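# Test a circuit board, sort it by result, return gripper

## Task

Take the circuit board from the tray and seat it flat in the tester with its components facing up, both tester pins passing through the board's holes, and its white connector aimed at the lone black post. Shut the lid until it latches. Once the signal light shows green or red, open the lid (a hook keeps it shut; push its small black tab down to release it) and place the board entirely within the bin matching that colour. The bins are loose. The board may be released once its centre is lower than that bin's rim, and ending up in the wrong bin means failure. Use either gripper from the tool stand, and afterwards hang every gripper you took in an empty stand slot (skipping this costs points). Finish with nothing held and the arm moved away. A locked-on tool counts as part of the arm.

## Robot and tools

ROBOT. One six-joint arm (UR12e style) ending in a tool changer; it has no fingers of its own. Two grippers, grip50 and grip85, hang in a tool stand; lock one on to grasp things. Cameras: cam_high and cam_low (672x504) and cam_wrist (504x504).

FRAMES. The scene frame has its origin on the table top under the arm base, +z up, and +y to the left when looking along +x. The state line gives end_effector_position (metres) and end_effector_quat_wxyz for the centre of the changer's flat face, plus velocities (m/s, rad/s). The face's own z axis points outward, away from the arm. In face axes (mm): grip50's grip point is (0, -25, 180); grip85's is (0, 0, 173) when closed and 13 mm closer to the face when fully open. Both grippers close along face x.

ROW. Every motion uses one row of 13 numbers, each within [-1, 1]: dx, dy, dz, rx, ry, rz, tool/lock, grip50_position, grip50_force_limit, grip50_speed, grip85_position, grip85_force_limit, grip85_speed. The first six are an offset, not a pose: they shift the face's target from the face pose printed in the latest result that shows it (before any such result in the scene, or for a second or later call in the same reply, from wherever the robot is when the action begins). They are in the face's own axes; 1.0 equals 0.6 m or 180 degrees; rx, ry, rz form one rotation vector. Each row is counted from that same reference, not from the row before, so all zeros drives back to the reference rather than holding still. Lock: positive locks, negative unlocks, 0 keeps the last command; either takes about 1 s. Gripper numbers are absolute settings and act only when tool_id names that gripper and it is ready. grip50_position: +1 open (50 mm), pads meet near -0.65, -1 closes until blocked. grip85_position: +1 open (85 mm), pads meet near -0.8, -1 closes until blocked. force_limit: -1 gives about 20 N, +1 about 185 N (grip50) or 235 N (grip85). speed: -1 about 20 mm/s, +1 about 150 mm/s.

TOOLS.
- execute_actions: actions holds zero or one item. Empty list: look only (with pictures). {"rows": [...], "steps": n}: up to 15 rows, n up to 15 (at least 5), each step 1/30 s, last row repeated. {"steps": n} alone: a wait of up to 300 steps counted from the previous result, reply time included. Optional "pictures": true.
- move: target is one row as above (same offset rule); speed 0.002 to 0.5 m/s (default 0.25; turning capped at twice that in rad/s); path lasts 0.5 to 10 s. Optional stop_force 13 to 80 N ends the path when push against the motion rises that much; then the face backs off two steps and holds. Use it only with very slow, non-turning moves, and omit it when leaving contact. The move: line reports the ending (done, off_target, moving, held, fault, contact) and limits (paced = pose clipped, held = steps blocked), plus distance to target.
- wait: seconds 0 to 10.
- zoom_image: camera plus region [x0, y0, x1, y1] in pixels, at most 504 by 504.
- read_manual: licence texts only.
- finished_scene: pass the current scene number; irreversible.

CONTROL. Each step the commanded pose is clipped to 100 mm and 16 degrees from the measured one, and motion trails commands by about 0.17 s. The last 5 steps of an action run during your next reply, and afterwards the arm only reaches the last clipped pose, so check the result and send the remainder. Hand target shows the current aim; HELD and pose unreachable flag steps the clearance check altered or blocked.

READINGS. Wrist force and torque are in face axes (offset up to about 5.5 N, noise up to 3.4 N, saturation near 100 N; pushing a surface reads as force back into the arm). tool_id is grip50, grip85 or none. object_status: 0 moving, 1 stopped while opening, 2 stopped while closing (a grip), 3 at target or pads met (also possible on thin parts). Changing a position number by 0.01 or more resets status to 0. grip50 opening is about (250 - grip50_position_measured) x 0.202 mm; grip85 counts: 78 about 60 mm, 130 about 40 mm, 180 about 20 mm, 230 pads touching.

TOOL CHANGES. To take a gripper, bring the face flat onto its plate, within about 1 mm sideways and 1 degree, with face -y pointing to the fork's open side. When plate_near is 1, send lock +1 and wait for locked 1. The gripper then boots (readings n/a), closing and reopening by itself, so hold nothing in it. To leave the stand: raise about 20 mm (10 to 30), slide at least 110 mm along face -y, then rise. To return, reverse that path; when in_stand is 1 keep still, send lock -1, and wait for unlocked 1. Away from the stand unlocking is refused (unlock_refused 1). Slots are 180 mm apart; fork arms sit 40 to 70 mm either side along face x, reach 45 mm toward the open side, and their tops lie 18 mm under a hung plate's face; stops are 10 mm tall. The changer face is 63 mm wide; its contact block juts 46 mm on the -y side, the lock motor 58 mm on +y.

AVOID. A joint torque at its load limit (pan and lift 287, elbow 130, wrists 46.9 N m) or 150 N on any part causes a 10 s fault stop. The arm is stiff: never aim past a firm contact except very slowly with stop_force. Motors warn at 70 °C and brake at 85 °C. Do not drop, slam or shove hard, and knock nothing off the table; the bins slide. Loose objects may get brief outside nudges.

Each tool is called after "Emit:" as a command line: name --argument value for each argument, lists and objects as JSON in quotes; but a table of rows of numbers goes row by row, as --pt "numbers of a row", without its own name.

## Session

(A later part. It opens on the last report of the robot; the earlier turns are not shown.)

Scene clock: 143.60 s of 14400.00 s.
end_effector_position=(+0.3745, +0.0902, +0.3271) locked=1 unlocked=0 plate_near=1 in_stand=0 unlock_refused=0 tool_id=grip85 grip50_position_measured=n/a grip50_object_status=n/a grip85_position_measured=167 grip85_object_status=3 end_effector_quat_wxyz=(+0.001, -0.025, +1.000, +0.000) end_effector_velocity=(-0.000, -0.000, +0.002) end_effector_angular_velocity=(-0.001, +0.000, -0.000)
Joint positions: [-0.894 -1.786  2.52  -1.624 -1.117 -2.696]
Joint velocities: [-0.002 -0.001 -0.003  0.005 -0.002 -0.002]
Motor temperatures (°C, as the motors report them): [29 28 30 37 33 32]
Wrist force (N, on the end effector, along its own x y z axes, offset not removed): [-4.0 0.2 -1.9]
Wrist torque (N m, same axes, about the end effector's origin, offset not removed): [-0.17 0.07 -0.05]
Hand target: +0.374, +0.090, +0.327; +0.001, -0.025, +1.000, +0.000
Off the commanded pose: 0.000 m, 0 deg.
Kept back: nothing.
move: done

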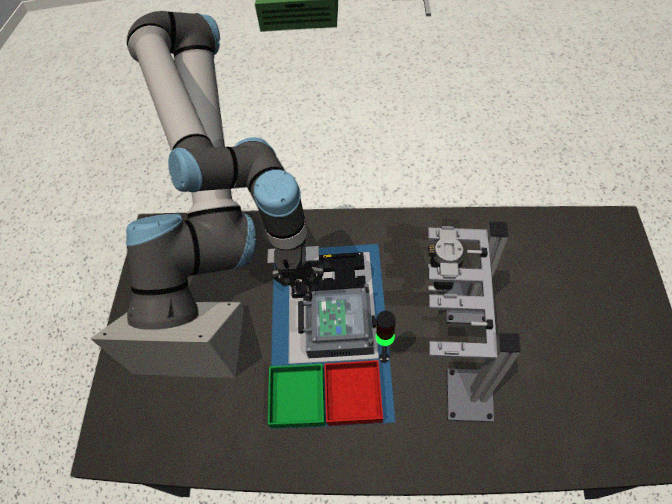

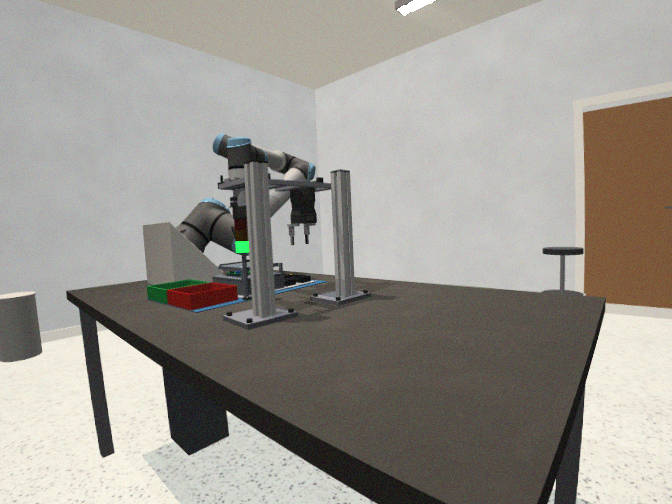

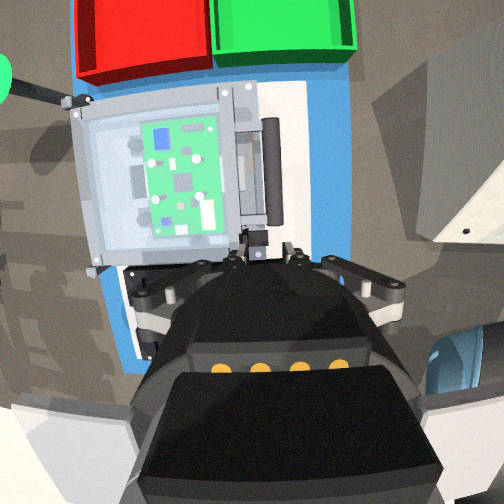

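Emit:
move --target '[0.0147,-0.1065,0,0,0,0,0,0,0,0,-0.3,-0.9,0]' --speed 0.08

Emit:
move --target '[0,0,0.088,0,0,0,0,0,0,0,-0.3,-0.9,0]' --speed 0.008 --stop_force 13

Emit:
move --target '[0,0,0,0,0,0,0,0,0,0,-1,-0.8,-0.5]'

Emit:
move --target '[-0.0035,0,-0.03,0,0,0,0,0,0,0,-1,-0.8,-0.5]' --speed 0.01 --stop_force 30

Scene clock: 145.17 s of 14400.00 s.
end_effector_position=(+0.3689, +0.0262, +0.3270) locked=1 unlocked=0 plate_near=1 in_stand=0 unlock_refused=0 tool_id=grip85 grip50_position_measured=n/a grip50_object_status=n/a grip85_position_measured=167 grip85_object_status=3 end_effector_quat_wxyz=(+0.001, -0.025, +1.000, +0.000) end_effector_velocity=(+0.000, -0.001, -0.000) end_effector_angular_velocity=(+0.001, -0.002, +0.001)
Joint positions: [-0.971 -1.655  2.529 -1.737 -1.166 -2.761]
Joint velocities: [-0.002  0.004  0.    -0.003  0.001 -0.002]
Motor temperatures (°C, as the motors report them): [29 28 30 37 33 32]
Wrist force (N, on the end effector, along its own x y z axes, offset not removed): [1.9 -5.5 -1.5]
Wrist torque (N m, same axes, about the end effector's origin, offset not removed): [-0.30 0.05 -0.01]
Hand target: +0.369, +0.026, +0.327; +0.001, -0.025, +1.000, +0.000
Off the commanded pose: 0.000 m, 0 deg.
Kept back: nothing.
move: done

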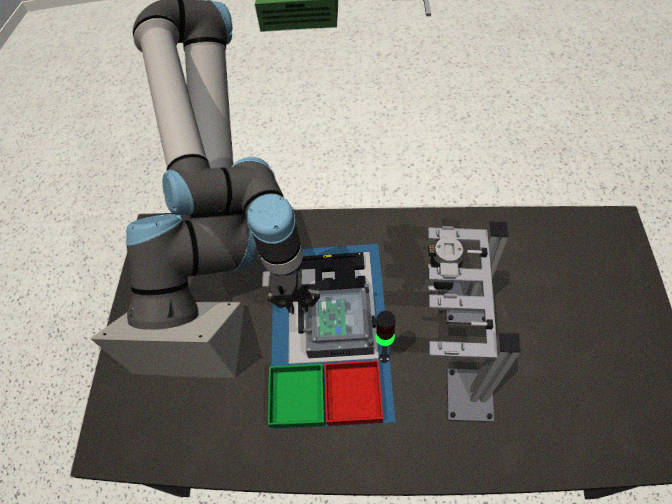

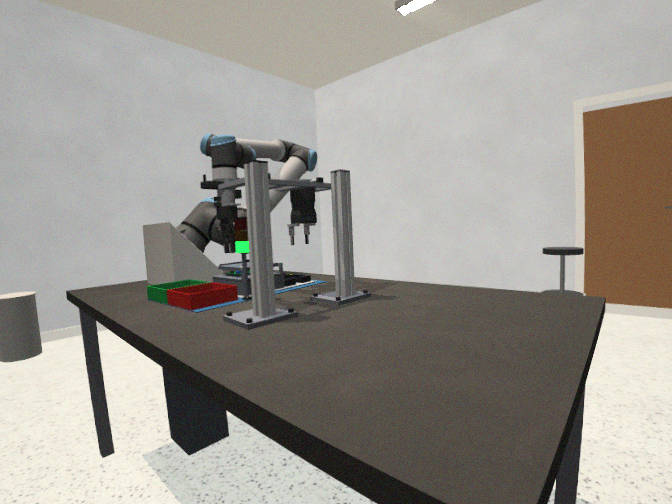

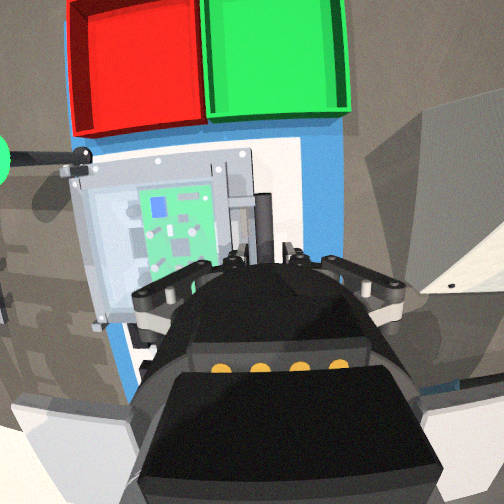

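Scene clock: 152.00 s of 14400.00 s.
end_effector_position=(+0.3689, +0.0263, +0.2743) locked=1 unlocked=0 plate_near=1 in_stand=0 unlock_refused=0 tool_id=grip85 grip50_position_measured=n/a grip50_object_status=n/a grip85_position_measured=167 grip85_object_status=3 end_effector_quat_wxyz=(+0.001, -0.025, +1.000, +0.000) end_effector_velocity=(+0.000, +0.000, -0.002) end_effector_angular_velocity=(+0.001, -0.001, +0.000)
Joint positions: [-0.916 -1.603  2.596 -1.874 -1.131 -2.716]
Joint velocities: [ 0.002  0.002  0.002 -0.004  0.003  0.001]
Motor temperatures (°C, as the motors report them): [29 28 30 37 33 32]
Wrist force (N, on the end effector, along its own x y z axes, offset not removed): [-1.7 -5.0 0.3]
Wrist torque (N m, same axes, about the end effector's origin, offset not removed): [-0.47 0.14 0.22]
Hand target: +0.369, +0.026, +0.274; +0.001, -0.025, +1.000, +0.000
Off the commanded pose: 0.000 m, 0 deg.
Kept back: nothing.
move: done

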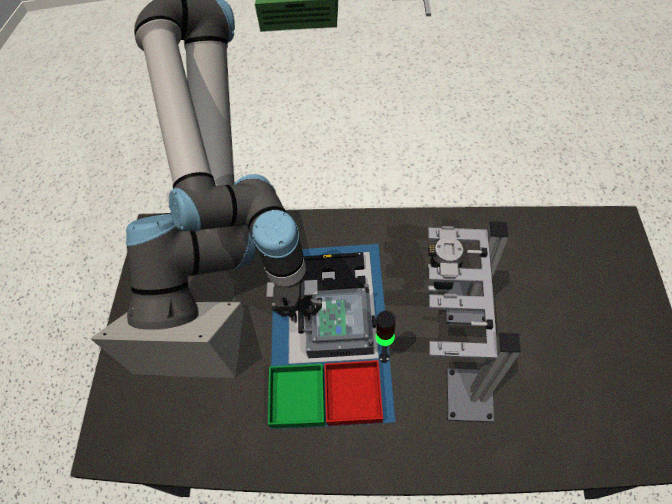

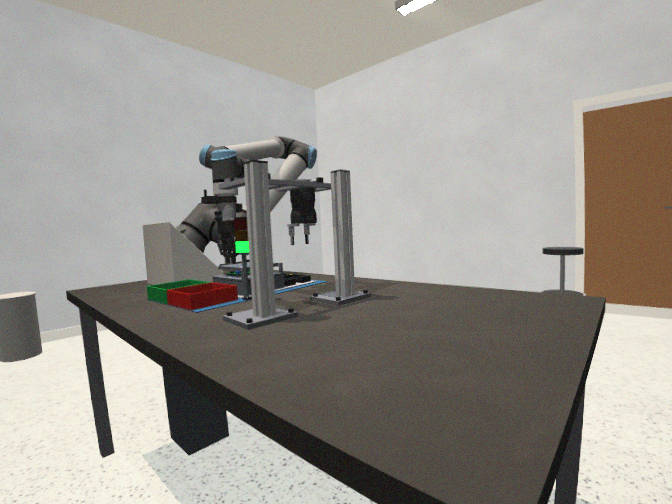

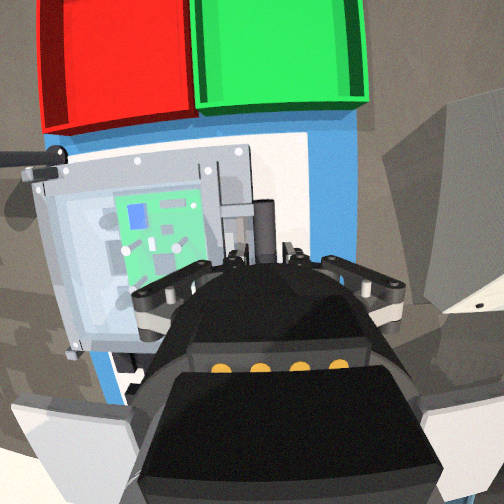

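Scene clock: 152.50 s of 14400.00 s.
end_effector_position=(+0.3689, +0.0263, +0.2743) locked=1 unlocked=0 plate_near=1 in_stand=0 unlock_refused=0 tool_id=grip85 grip50_position_measured=n/a grip50_object_status=n/a grip85_position_measured=193 grip85_object_status=2 end_effector_quat_wxyz=(+0.001, -0.025, +1.000, +0.000) end_effector_velocity=(-0.000, -0.000, -0.000) end_effector_angular_velocity=(+0.000, +0.000, +0.001)
Joint positions: [-0.916 -1.603  2.596 -1.874 -1.131 -2.716]
Joint velocities: [-0.     0.     0.     0.    -0.    -0.001]
Motor temperatures (°C, as the motors report them): [29 28 30 37 33 32]
Wrist force (N, on the end effector, along its own x y z axes, offset not removed): [10.3 3.3 -8.5]
Wrist torque (N m, same axes, about the end effector's origin, offset not removed): [-0.47 1.75 -0.14]
Hand target: +0.369, +0.026, +0.274; +0.001, -0.025, +1.000, +0.000
Off the commanded pose: 0.000 m, 0 deg.
Kept back: nothing.
move: done

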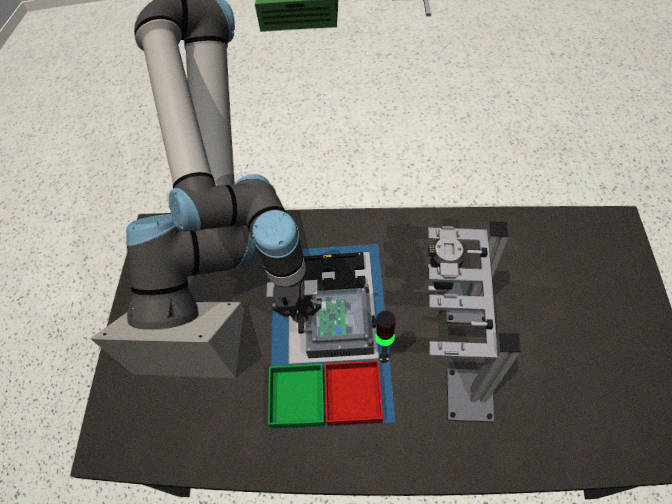

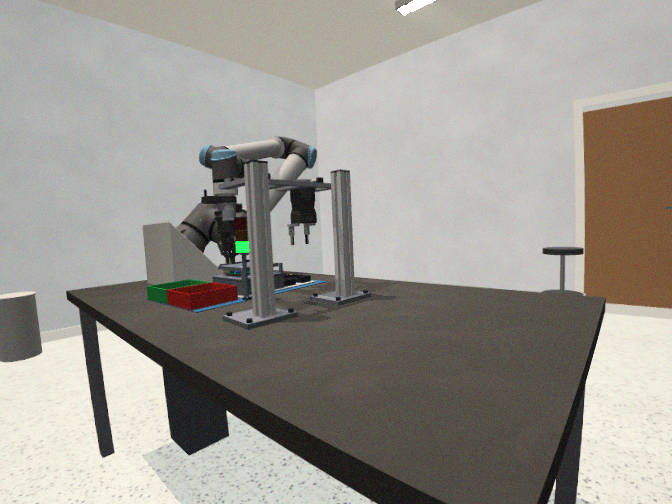

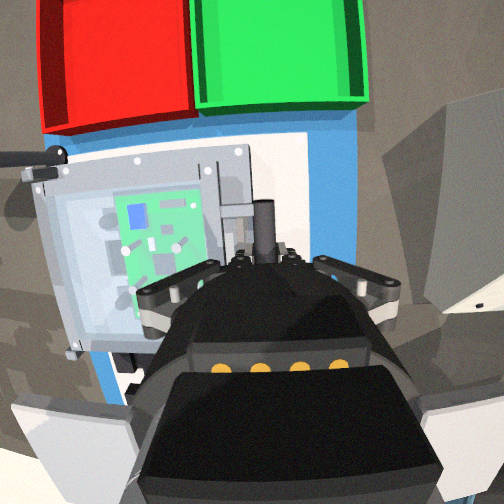

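Scene clock: 153.00 s of 14400.00 s.
end_effector_position=(+0.3690, +0.0263, +0.2750) locked=1 unlocked=0 plate_near=1 in_stand=0 unlock_refused=0 tool_id=grip85 grip50_position_measured=n/a grip50_object_status=n/a grip85_position_measured=193 grip85_object_status=2 end_effector_quat_wxyz=(+0.001, -0.025, +1.000, +0.000) end_effector_velocity=(-0.000, -0.000, -0.002) end_effector_angular_velocity=(-0.000, -0.000, -0.002)
Joint positions: [-0.917 -1.604  2.595 -1.872 -1.131 -2.716]
Joint velocities: [ 0.001  0.002  0.002 -0.005  0.001  0.003]
Motor temperatures (°C, as the motors report them): [29 28 30 37 33 32]
Wrist force (N, on the end effector, along its own x y z axes, offset not removed): [3.0 2.2 0.9]
Wrist torque (N m, same axes, about the end effector's origin, offset not removed): [-1.98 1.33 -0.13]
Hand target: +0.369, +0.026, +0.275; +0.001, -0.025, +1.000, +0.000
Off the commanded pose: 0.017 m, 0 deg.
Kept back: nothing.
move: contact

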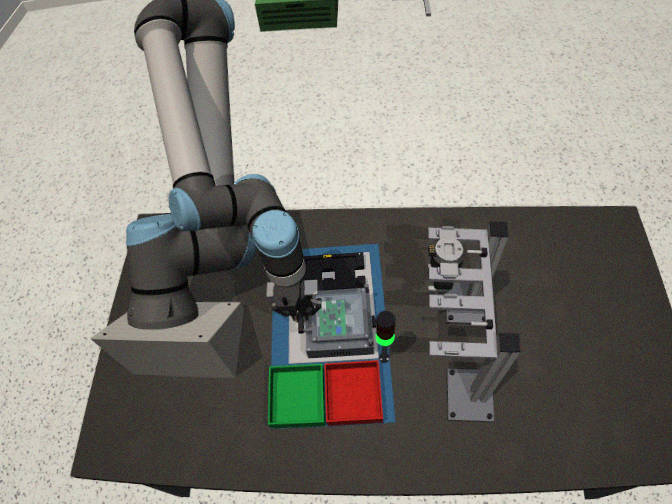

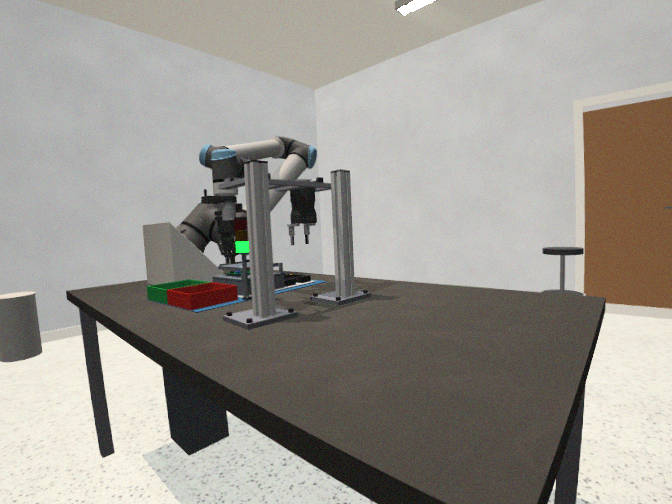

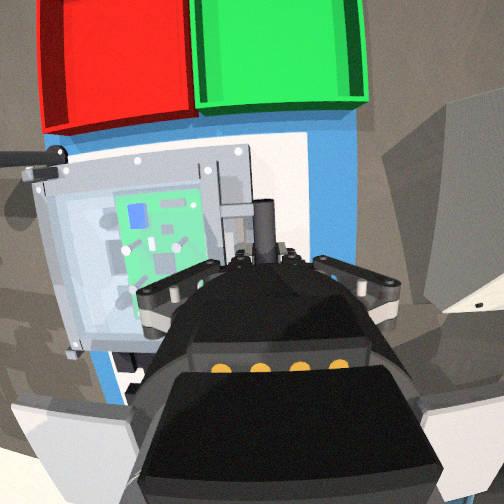

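Emit:
move --target '[0,0,-0.09,0,0,0,0,0,0,0,-0.3,-0.8,0]' --speed 0.05

Emit:
move --target '[0,0.19,0,0,0,0,0,0,0,0,-1,-0.8,0]' --speed 0.08

Emit:
zoom_image --camera "cam_wrist" --region '[190,110,340,260]'

Scene clock: 154.73 s of 14400.00 s.
end_effector_position=(+0.3689, +0.0262, +0.3288) locked=1 unlocked=0 plate_near=1 in_stand=0 unlock_refused=0 tool_id=grip85 grip50_position_measured=n/a grip50_object_status=n/a grip85_position_measured=167 grip85_object_status=3 end_effector_quat_wxyz=(+0.001, -0.025, +1.000, +0.000) end_effector_velocity=(-0.000, +0.000, +0.002) end_effector_angular_velocity=(+0.000, +0.001, +0.001)
Joint positions: [-0.972 -1.656  2.526 -1.732 -1.167 -2.763]
Joint velocities: [-0.002 -0.002 -0.002  0.005 -0.002 -0.003]
Motor temperatures (°C, as the motors report them): [29 28 30 37 33 32]
Wrist force (N, on the end effector, along its own x y z axes, offset not removed): [-2.8 -3.4 -0.4]
Wrist torque (N m, same axes, about the end effector's origin, offset not removed): [-0.13 0.34 -0.01]
Hand target: +0.369, +0.026, +0.329; +0.001, -0.025, +1.000, +0.000
Off the commanded pose: 0.000 m, 0 deg.
Kept back: nothing.
move: done

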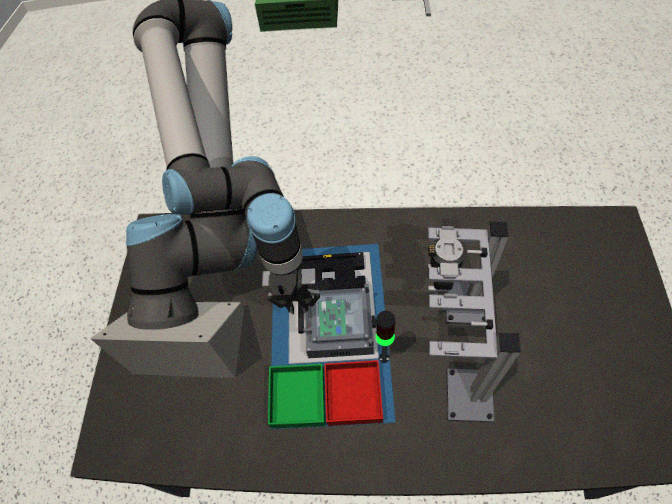

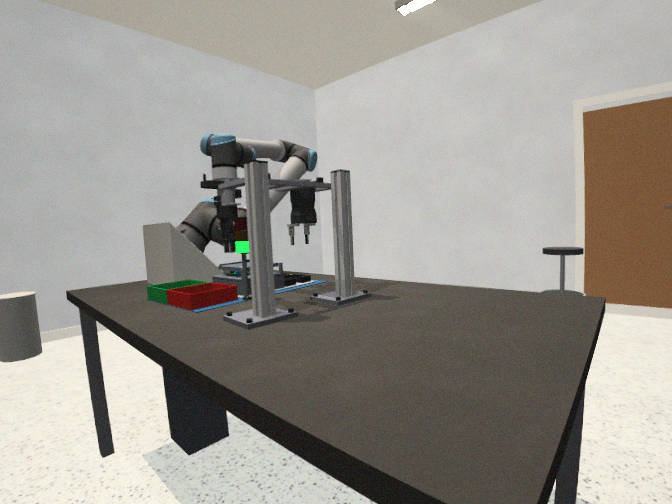

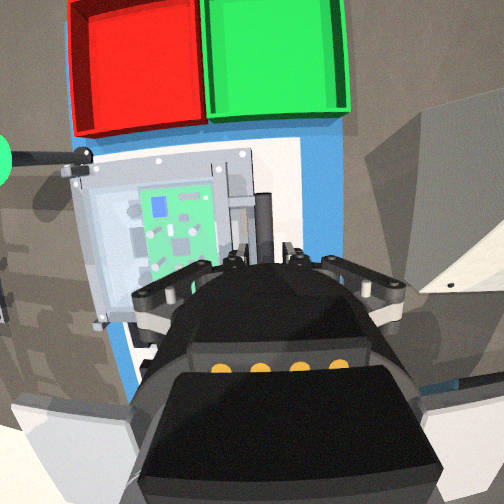

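Scene clock: 156.60 s of 14400.00 s.
end_effector_position=(+0.3632, +0.1398, +0.3289) locked=1 unlocked=0 plate_near=1 in_stand=0 unlock_refused=0 tool_id=grip85 grip50_position_measured=n/a grip50_object_status=n/a grip85_position_measured=231 grip85_object_status=3 end_effector_quat_wxyz=(+0.001, -0.025, +1.000, +0.000) end_effector_velocity=(-0.000, +0.002, +0.000) end_effector_angular_velocity=(-0.000, +0.000, +0.001)
Joint positions: [-0.862 -1.91   2.518 -1.51  -1.097 -2.668]
Joint velocities: [ 0.001 -0.003 -0.001  0.003  0.     0.   ]
Motor temperatures (°C, as the motors report them): [29 28 30 37 33 32]
Wrist force (N, on the end effector, along its own x y z axes, offset not removed): [-6.9 -4.6 1.2]
Wrist torque (N m, same axes, about the end effector's origin, offset not removed): [-0.35 0.64 -0.07]
Hand target: +0.363, +0.140, +0.329; +0.001, -0.025, +1.000, +0.000
Off the commanded pose: 0.000 m, 0 deg.
Kept back: nothing.
move: done

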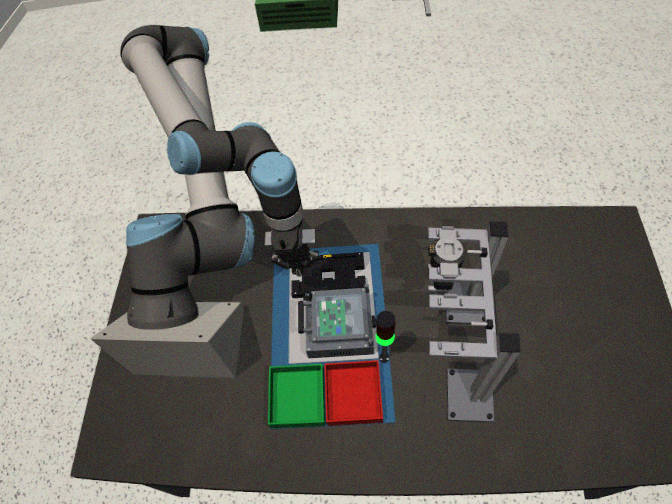

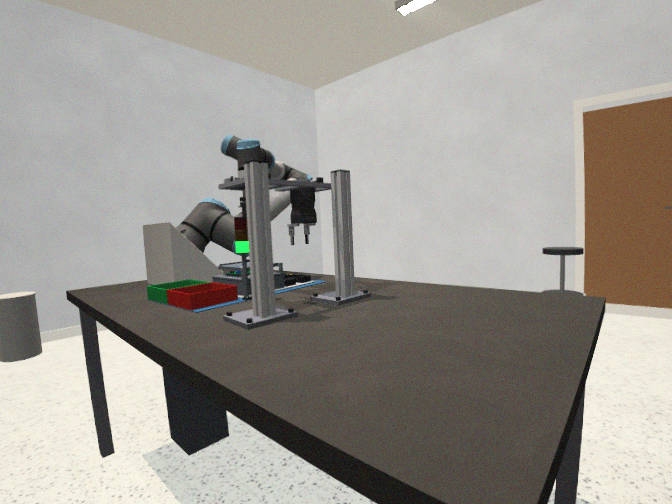

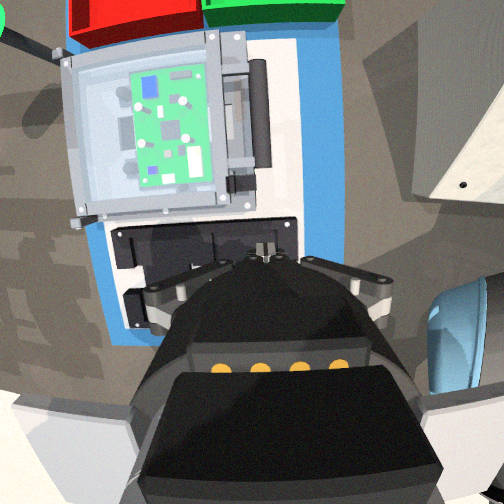

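Region (190, 110, 340, 260) of cam_wrist's 504x504 image, scaled by 3.360, with more detail than that image has.

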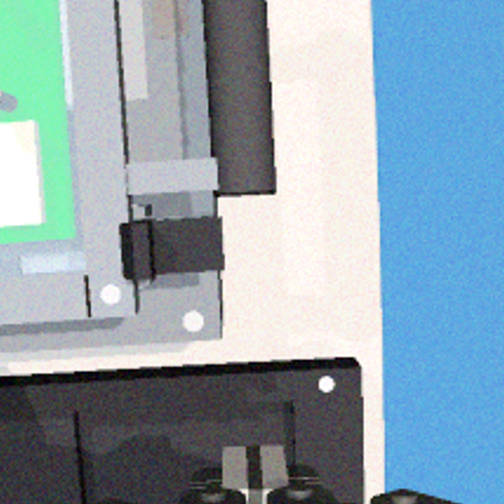

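Emit:
move --target '[-0.007,-0.08,0.05,0,0,0,0,0,0,0,-1,-0.8,0]' --speed 0.05

Emit:
move --target '[0,0,0.05,0,0,0,0,0,0,0,-1,-0.8,0]' --speed 0.005 --stop_force 13

Emit:
move --target '[0,0,0.03,0,0,0,0,0,0,0,-1,-0.8,0]' --speed 0.004 --stop_force 40

Scene clock: 158.50 s of 14400.00 s.
end_effector_position=(+0.3698, +0.0922, +0.2990) locked=1 unlocked=0 plate_near=1 in_stand=0 unlock_refused=0 tool_id=grip85 grip50_position_measured=n/a grip50_object_status=n/a grip85_position_measured=231 grip85_object_status=3 end_effector_quat_wxyz=(+0.001, -0.025, +1.000, +0.000) end_effector_velocity=(+0.001, -0.001, -0.001) end_effector_angular_velocity=(+0.000, -0.001, +0.001)
Joint positions: [-0.868 -1.781  2.563 -1.681 -1.101 -2.674]
Joint velocities: [ 0.     0.004  0.001 -0.006  0.001 -0.001]
Motor temperatures (°C, as the motors report them): [29 28 30 37 33 32]
Wrist force (N, on the end effector, along its own x y z axes, offset not removed): [-1.3 1.7 2.7]
Wrist torque (N m, same axes, about the end effector's origin, offset not removed): [0.00 0.28 0.01]
Hand target: +0.370, +0.092, +0.299; +0.001, -0.025, +1.000, +0.000
Off the commanded pose: 0.000 m, 0 deg.
Kept back: nothing.
move: done

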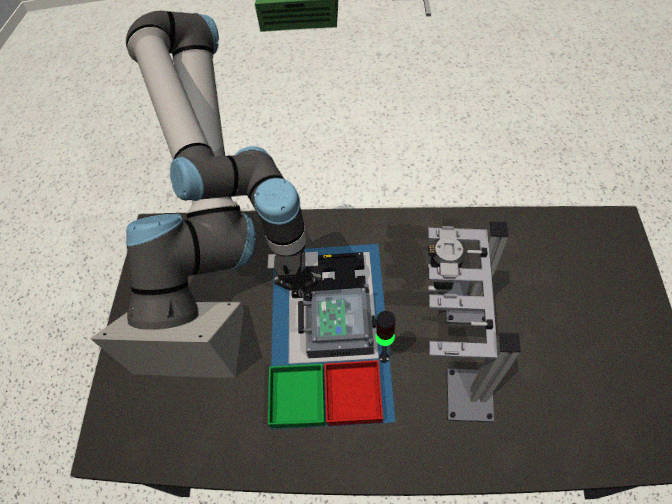

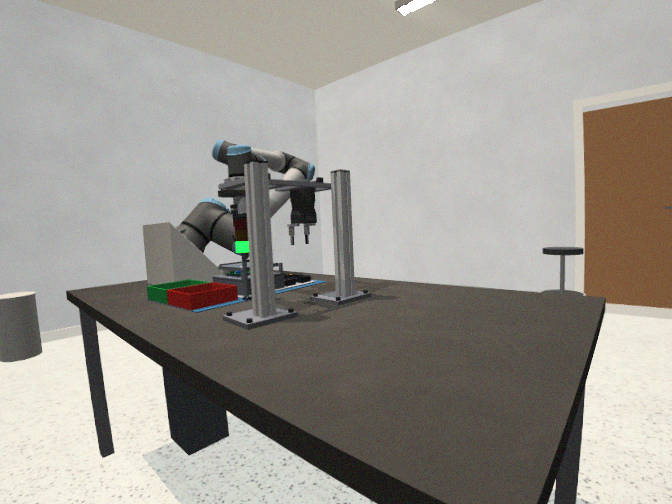

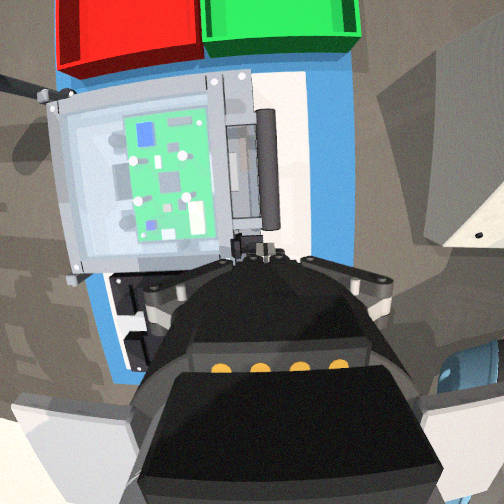

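Scene clock: 162.83 s of 14400.00 s.
end_effector_position=(+0.3697, +0.0922, +0.2791) locked=1 unlocked=0 plate_near=1 in_stand=0 unlock_refused=0 tool_id=grip85 grip50_position_measured=n/a grip50_object_status=n/a grip85_position_measured=231 grip85_object_status=3 end_effector_quat_wxyz=(+0.001, -0.025, +1.000, +0.000) end_effector_velocity=(+0.000, -0.000, +0.002) end_effector_angular_velocity=(-0.001, -0.001, +0.001)
Joint positions: [-0.843 -1.764  2.589 -1.734 -1.086 -2.652]
Joint velocities: [-0.002 -0.002 -0.002  0.004 -0.001 -0.002]
Motor temperatures (°C, as the motors report them): [29 28 30 37 33 32]
Wrist force (N, on the end effector, along its own x y z axes, offset not removed): [14.9 -2.7 -24.0]
Wrist torque (N m, same axes, about the end effector's origin, offset not removed): [0.72 3.24 0.15]
Hand target: +0.370, +0.092, +0.279; +0.001, -0.025, +1.000, +0.000
Off the commanded pose: 0.010 m, 0 deg.
Kept back: nothing.
move: contact

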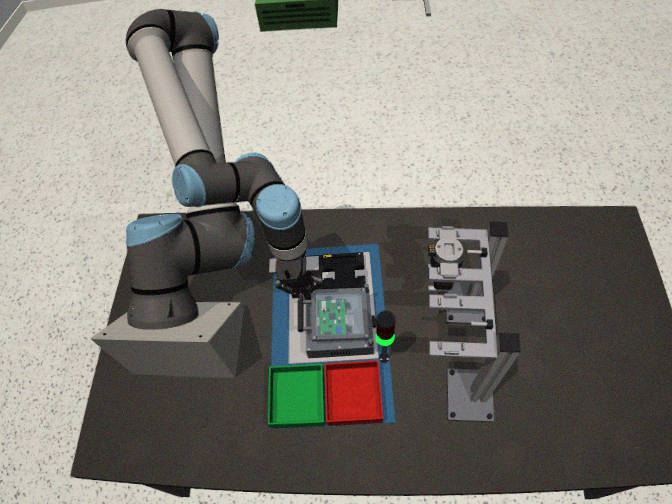

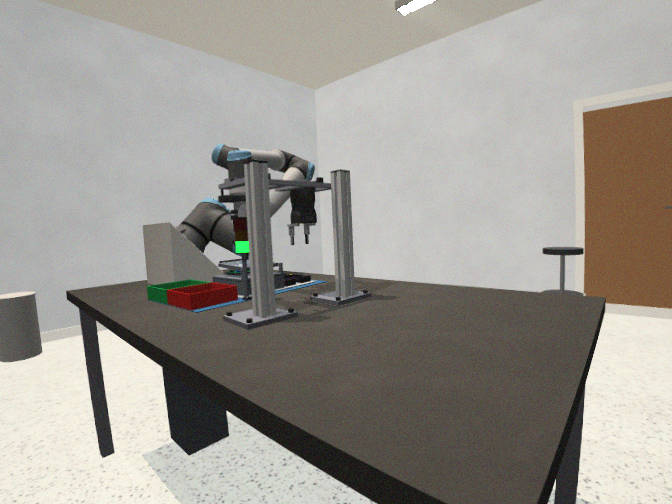

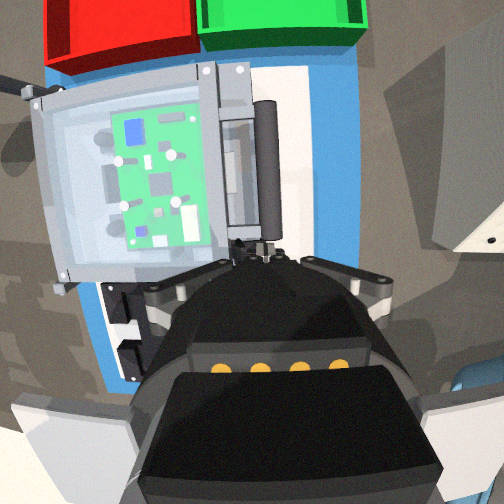

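Scene clock: 163.47 s of 14400.00 s.
end_effector_position=(+0.3696, +0.0922, +0.2779) locked=1 unlocked=0 plate_near=1 in_stand=0 unlock_refused=0 tool_id=grip85 grip50_position_measured=n/a grip50_object_status=n/a grip85_position_measured=231 grip85_object_status=3 end_effector_quat_wxyz=(+0.000, -0.025, +1.000, +0.000) end_effector_velocity=(-0.000, -0.000, +0.001) end_effector_angular_velocity=(-0.001, +0.001, +0.001)
Joint positions: [-0.842 -1.763  2.59  -1.737 -1.085 -2.651]
Joint velocities: [-0.002 -0.001 -0.002  0.004 -0.002 -0.002]
Motor temperatures (°C, as the motors report them): [29 28 30 37 33 32]
Wrist force (N, on the end effector, along its own x y z axes, offset not removed): [71.1 -3.9 -77.3]
Wrist torque (N m, same axes, about the end effector's origin, offset not removed): [0.09 4.99 0.02]
Hand target: +0.370, +0.092, +0.278; +0.000, -0.025, +1.000, +0.000
Off the commanded pose: 0.017 m, 0 deg.
Kept back: nothing.
move: contact

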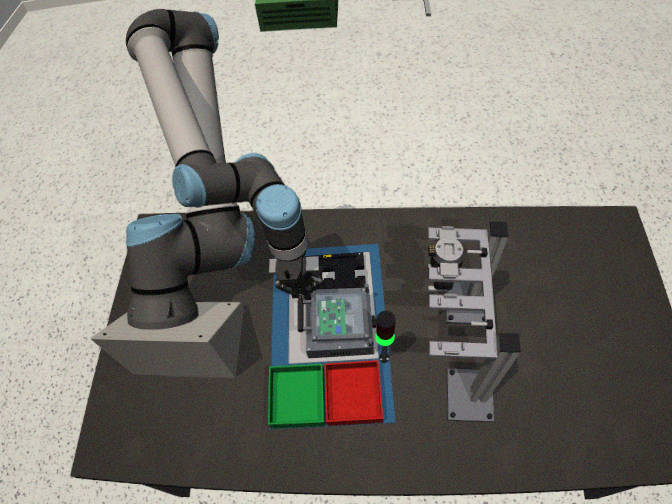

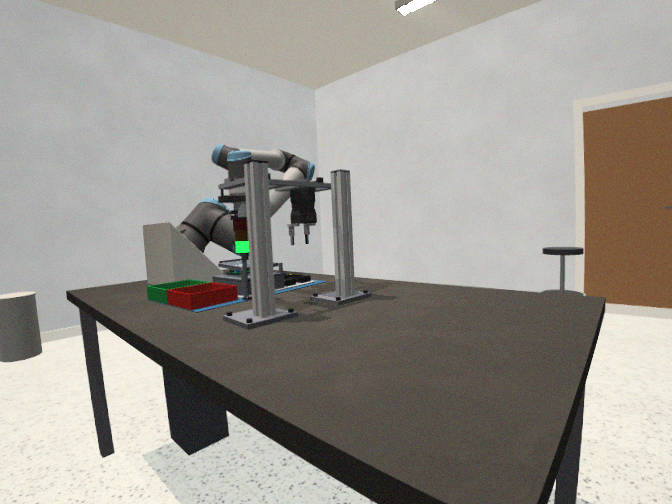

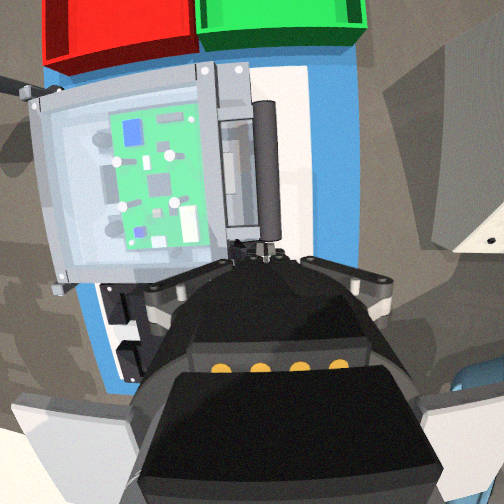

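Emit:
move --target '[0,0,-0.08,0,0,0,0,0,0,0,-1,-0.8,0]' --speed 0.03

Emit:
move --target '[0.006,-0.11,0,0,0,0,0,0,0,0,-0.3,-0.8,0]' --speed 0.06

Emit:
zoom_image --camera "cam_low" --region '[190,230,330,300]'

Scene clock: 165.77 s of 14400.00 s.
end_effector_position=(+0.3696, +0.0921, +0.3258) locked=1 unlocked=0 plate_near=1 in_stand=0 unlock_refused=0 tool_id=grip85 grip50_position_measured=n/a grip50_object_status=n/a grip85_position_measured=231 grip85_object_status=3 end_effector_quat_wxyz=(+0.000, -0.025, +1.000, +0.000) end_effector_velocity=(+0.000, +0.000, +0.001) end_effector_angular_velocity=(+0.001, -0.001, -0.000)
Joint positions: [-0.9   -1.798  2.527 -1.615 -1.121 -2.702]
Joint velocities: [-0.002 -0.001 -0.002  0.004  0.    -0.002]
Motor temperatures (°C, as the motors report them): [29 28 30 37 33 32]
Wrist force (N, on the end effector, along its own x y z axes, offset not removed): [-2.3 1.5 0.9]
Wrist torque (N m, same axes, about the end effector's origin, offset not removed): [0.13 0.35 0.29]
Hand target: +0.370, +0.092, +0.326; +0.000, -0.025, +1.000, +0.000
Off the commanded pose: 0.000 m, 0 deg.
Kept back: nothing.
move: done

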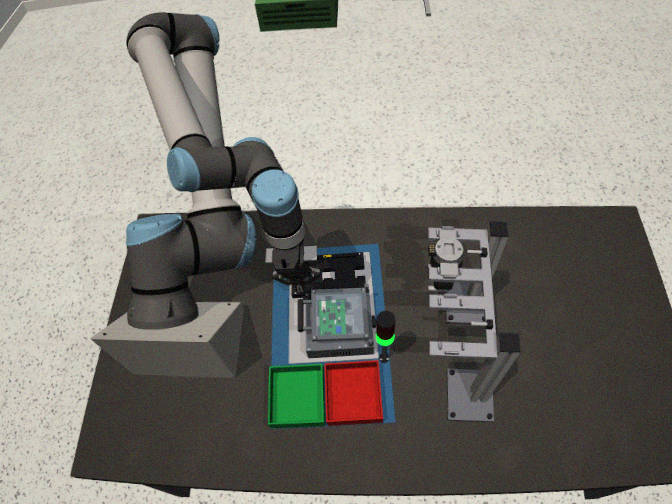

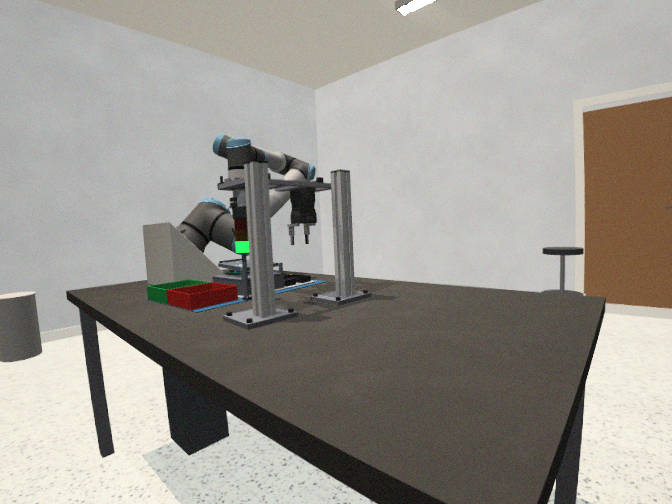

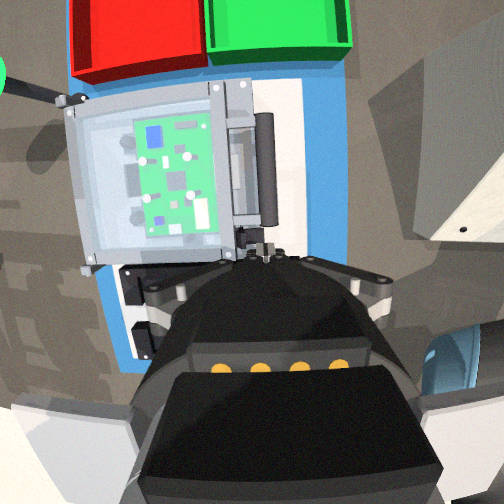

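Scene clock: 167.27 s of 14400.00 s.
end_effector_position=(+0.3693, +0.0263, +0.3257) locked=1 unlocked=0 plate_near=1 in_stand=0 unlock_refused=0 tool_id=grip85 grip50_position_measured=n/a grip50_object_status=n/a grip85_position_measured=167 grip85_object_status=3 end_effector_quat_wxyz=(+0.000, -0.025, +1.000, +0.000) end_effector_velocity=(+0.000, -0.002, +0.000) end_effector_angular_velocity=(+0.001, -0.001, -0.000)
Joint positions: [-0.968 -1.653  2.529 -1.74  -1.165 -2.759]
Joint velocities: [-0.001  0.004 -0.001 -0.003  0.    -0.001]
Motor temperatures (°C, as the motors report them): [29 28 30 37 33 32]
Wrist force (N, on the end effector, along its own x y z axes, offset not removed): [-2.5 -0.4 -1.4]
Wrist torque (N m, same axes, about the end effector's origin, offset not removed): [-0.09 0.21 0.12]
Hand target: +0.369, +0.026, +0.326; +0.000, -0.025, +1.000, +0.000
Off the commanded pose: 0.000 m, 0 deg.
Kept back: nothing.
move: done

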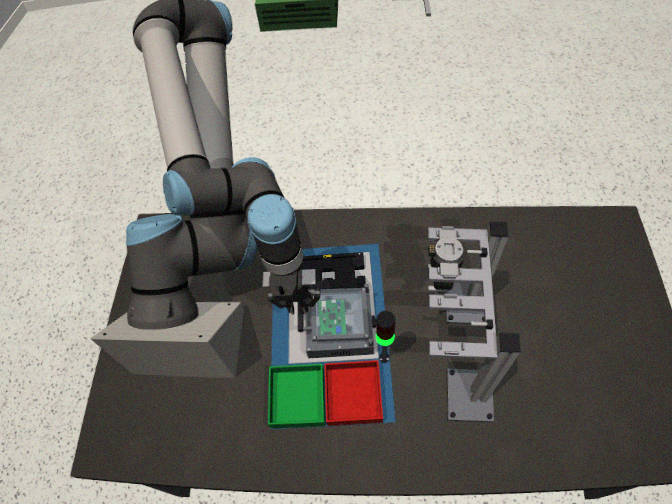

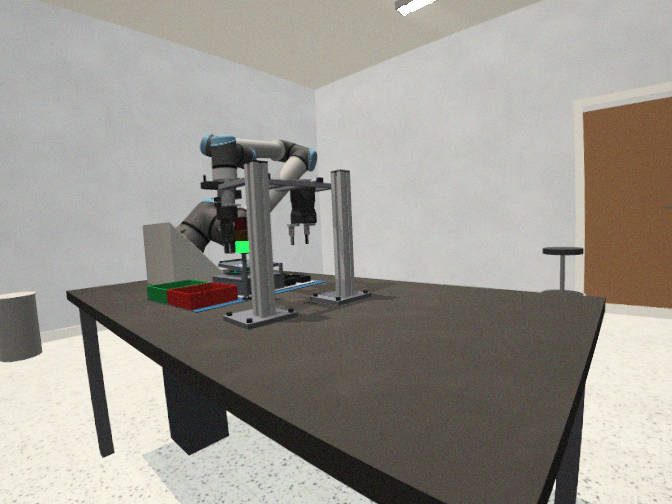

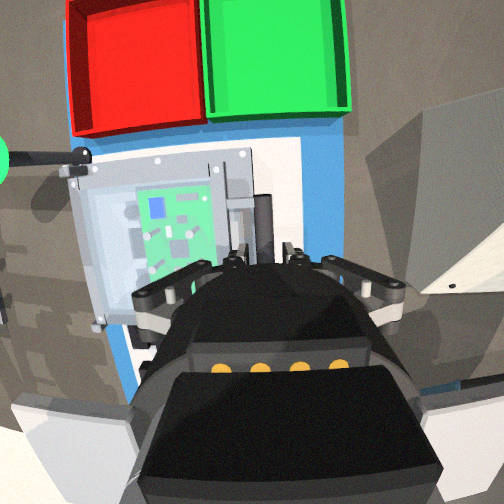

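Region (190, 230, 330, 300) of cam_low's 672x504 image, scaled by 3.600, with more detail than that image has.

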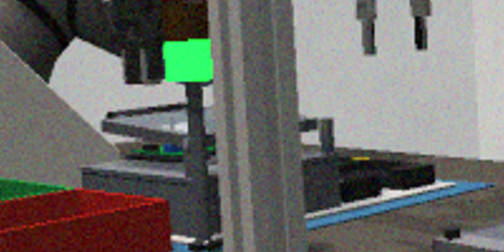

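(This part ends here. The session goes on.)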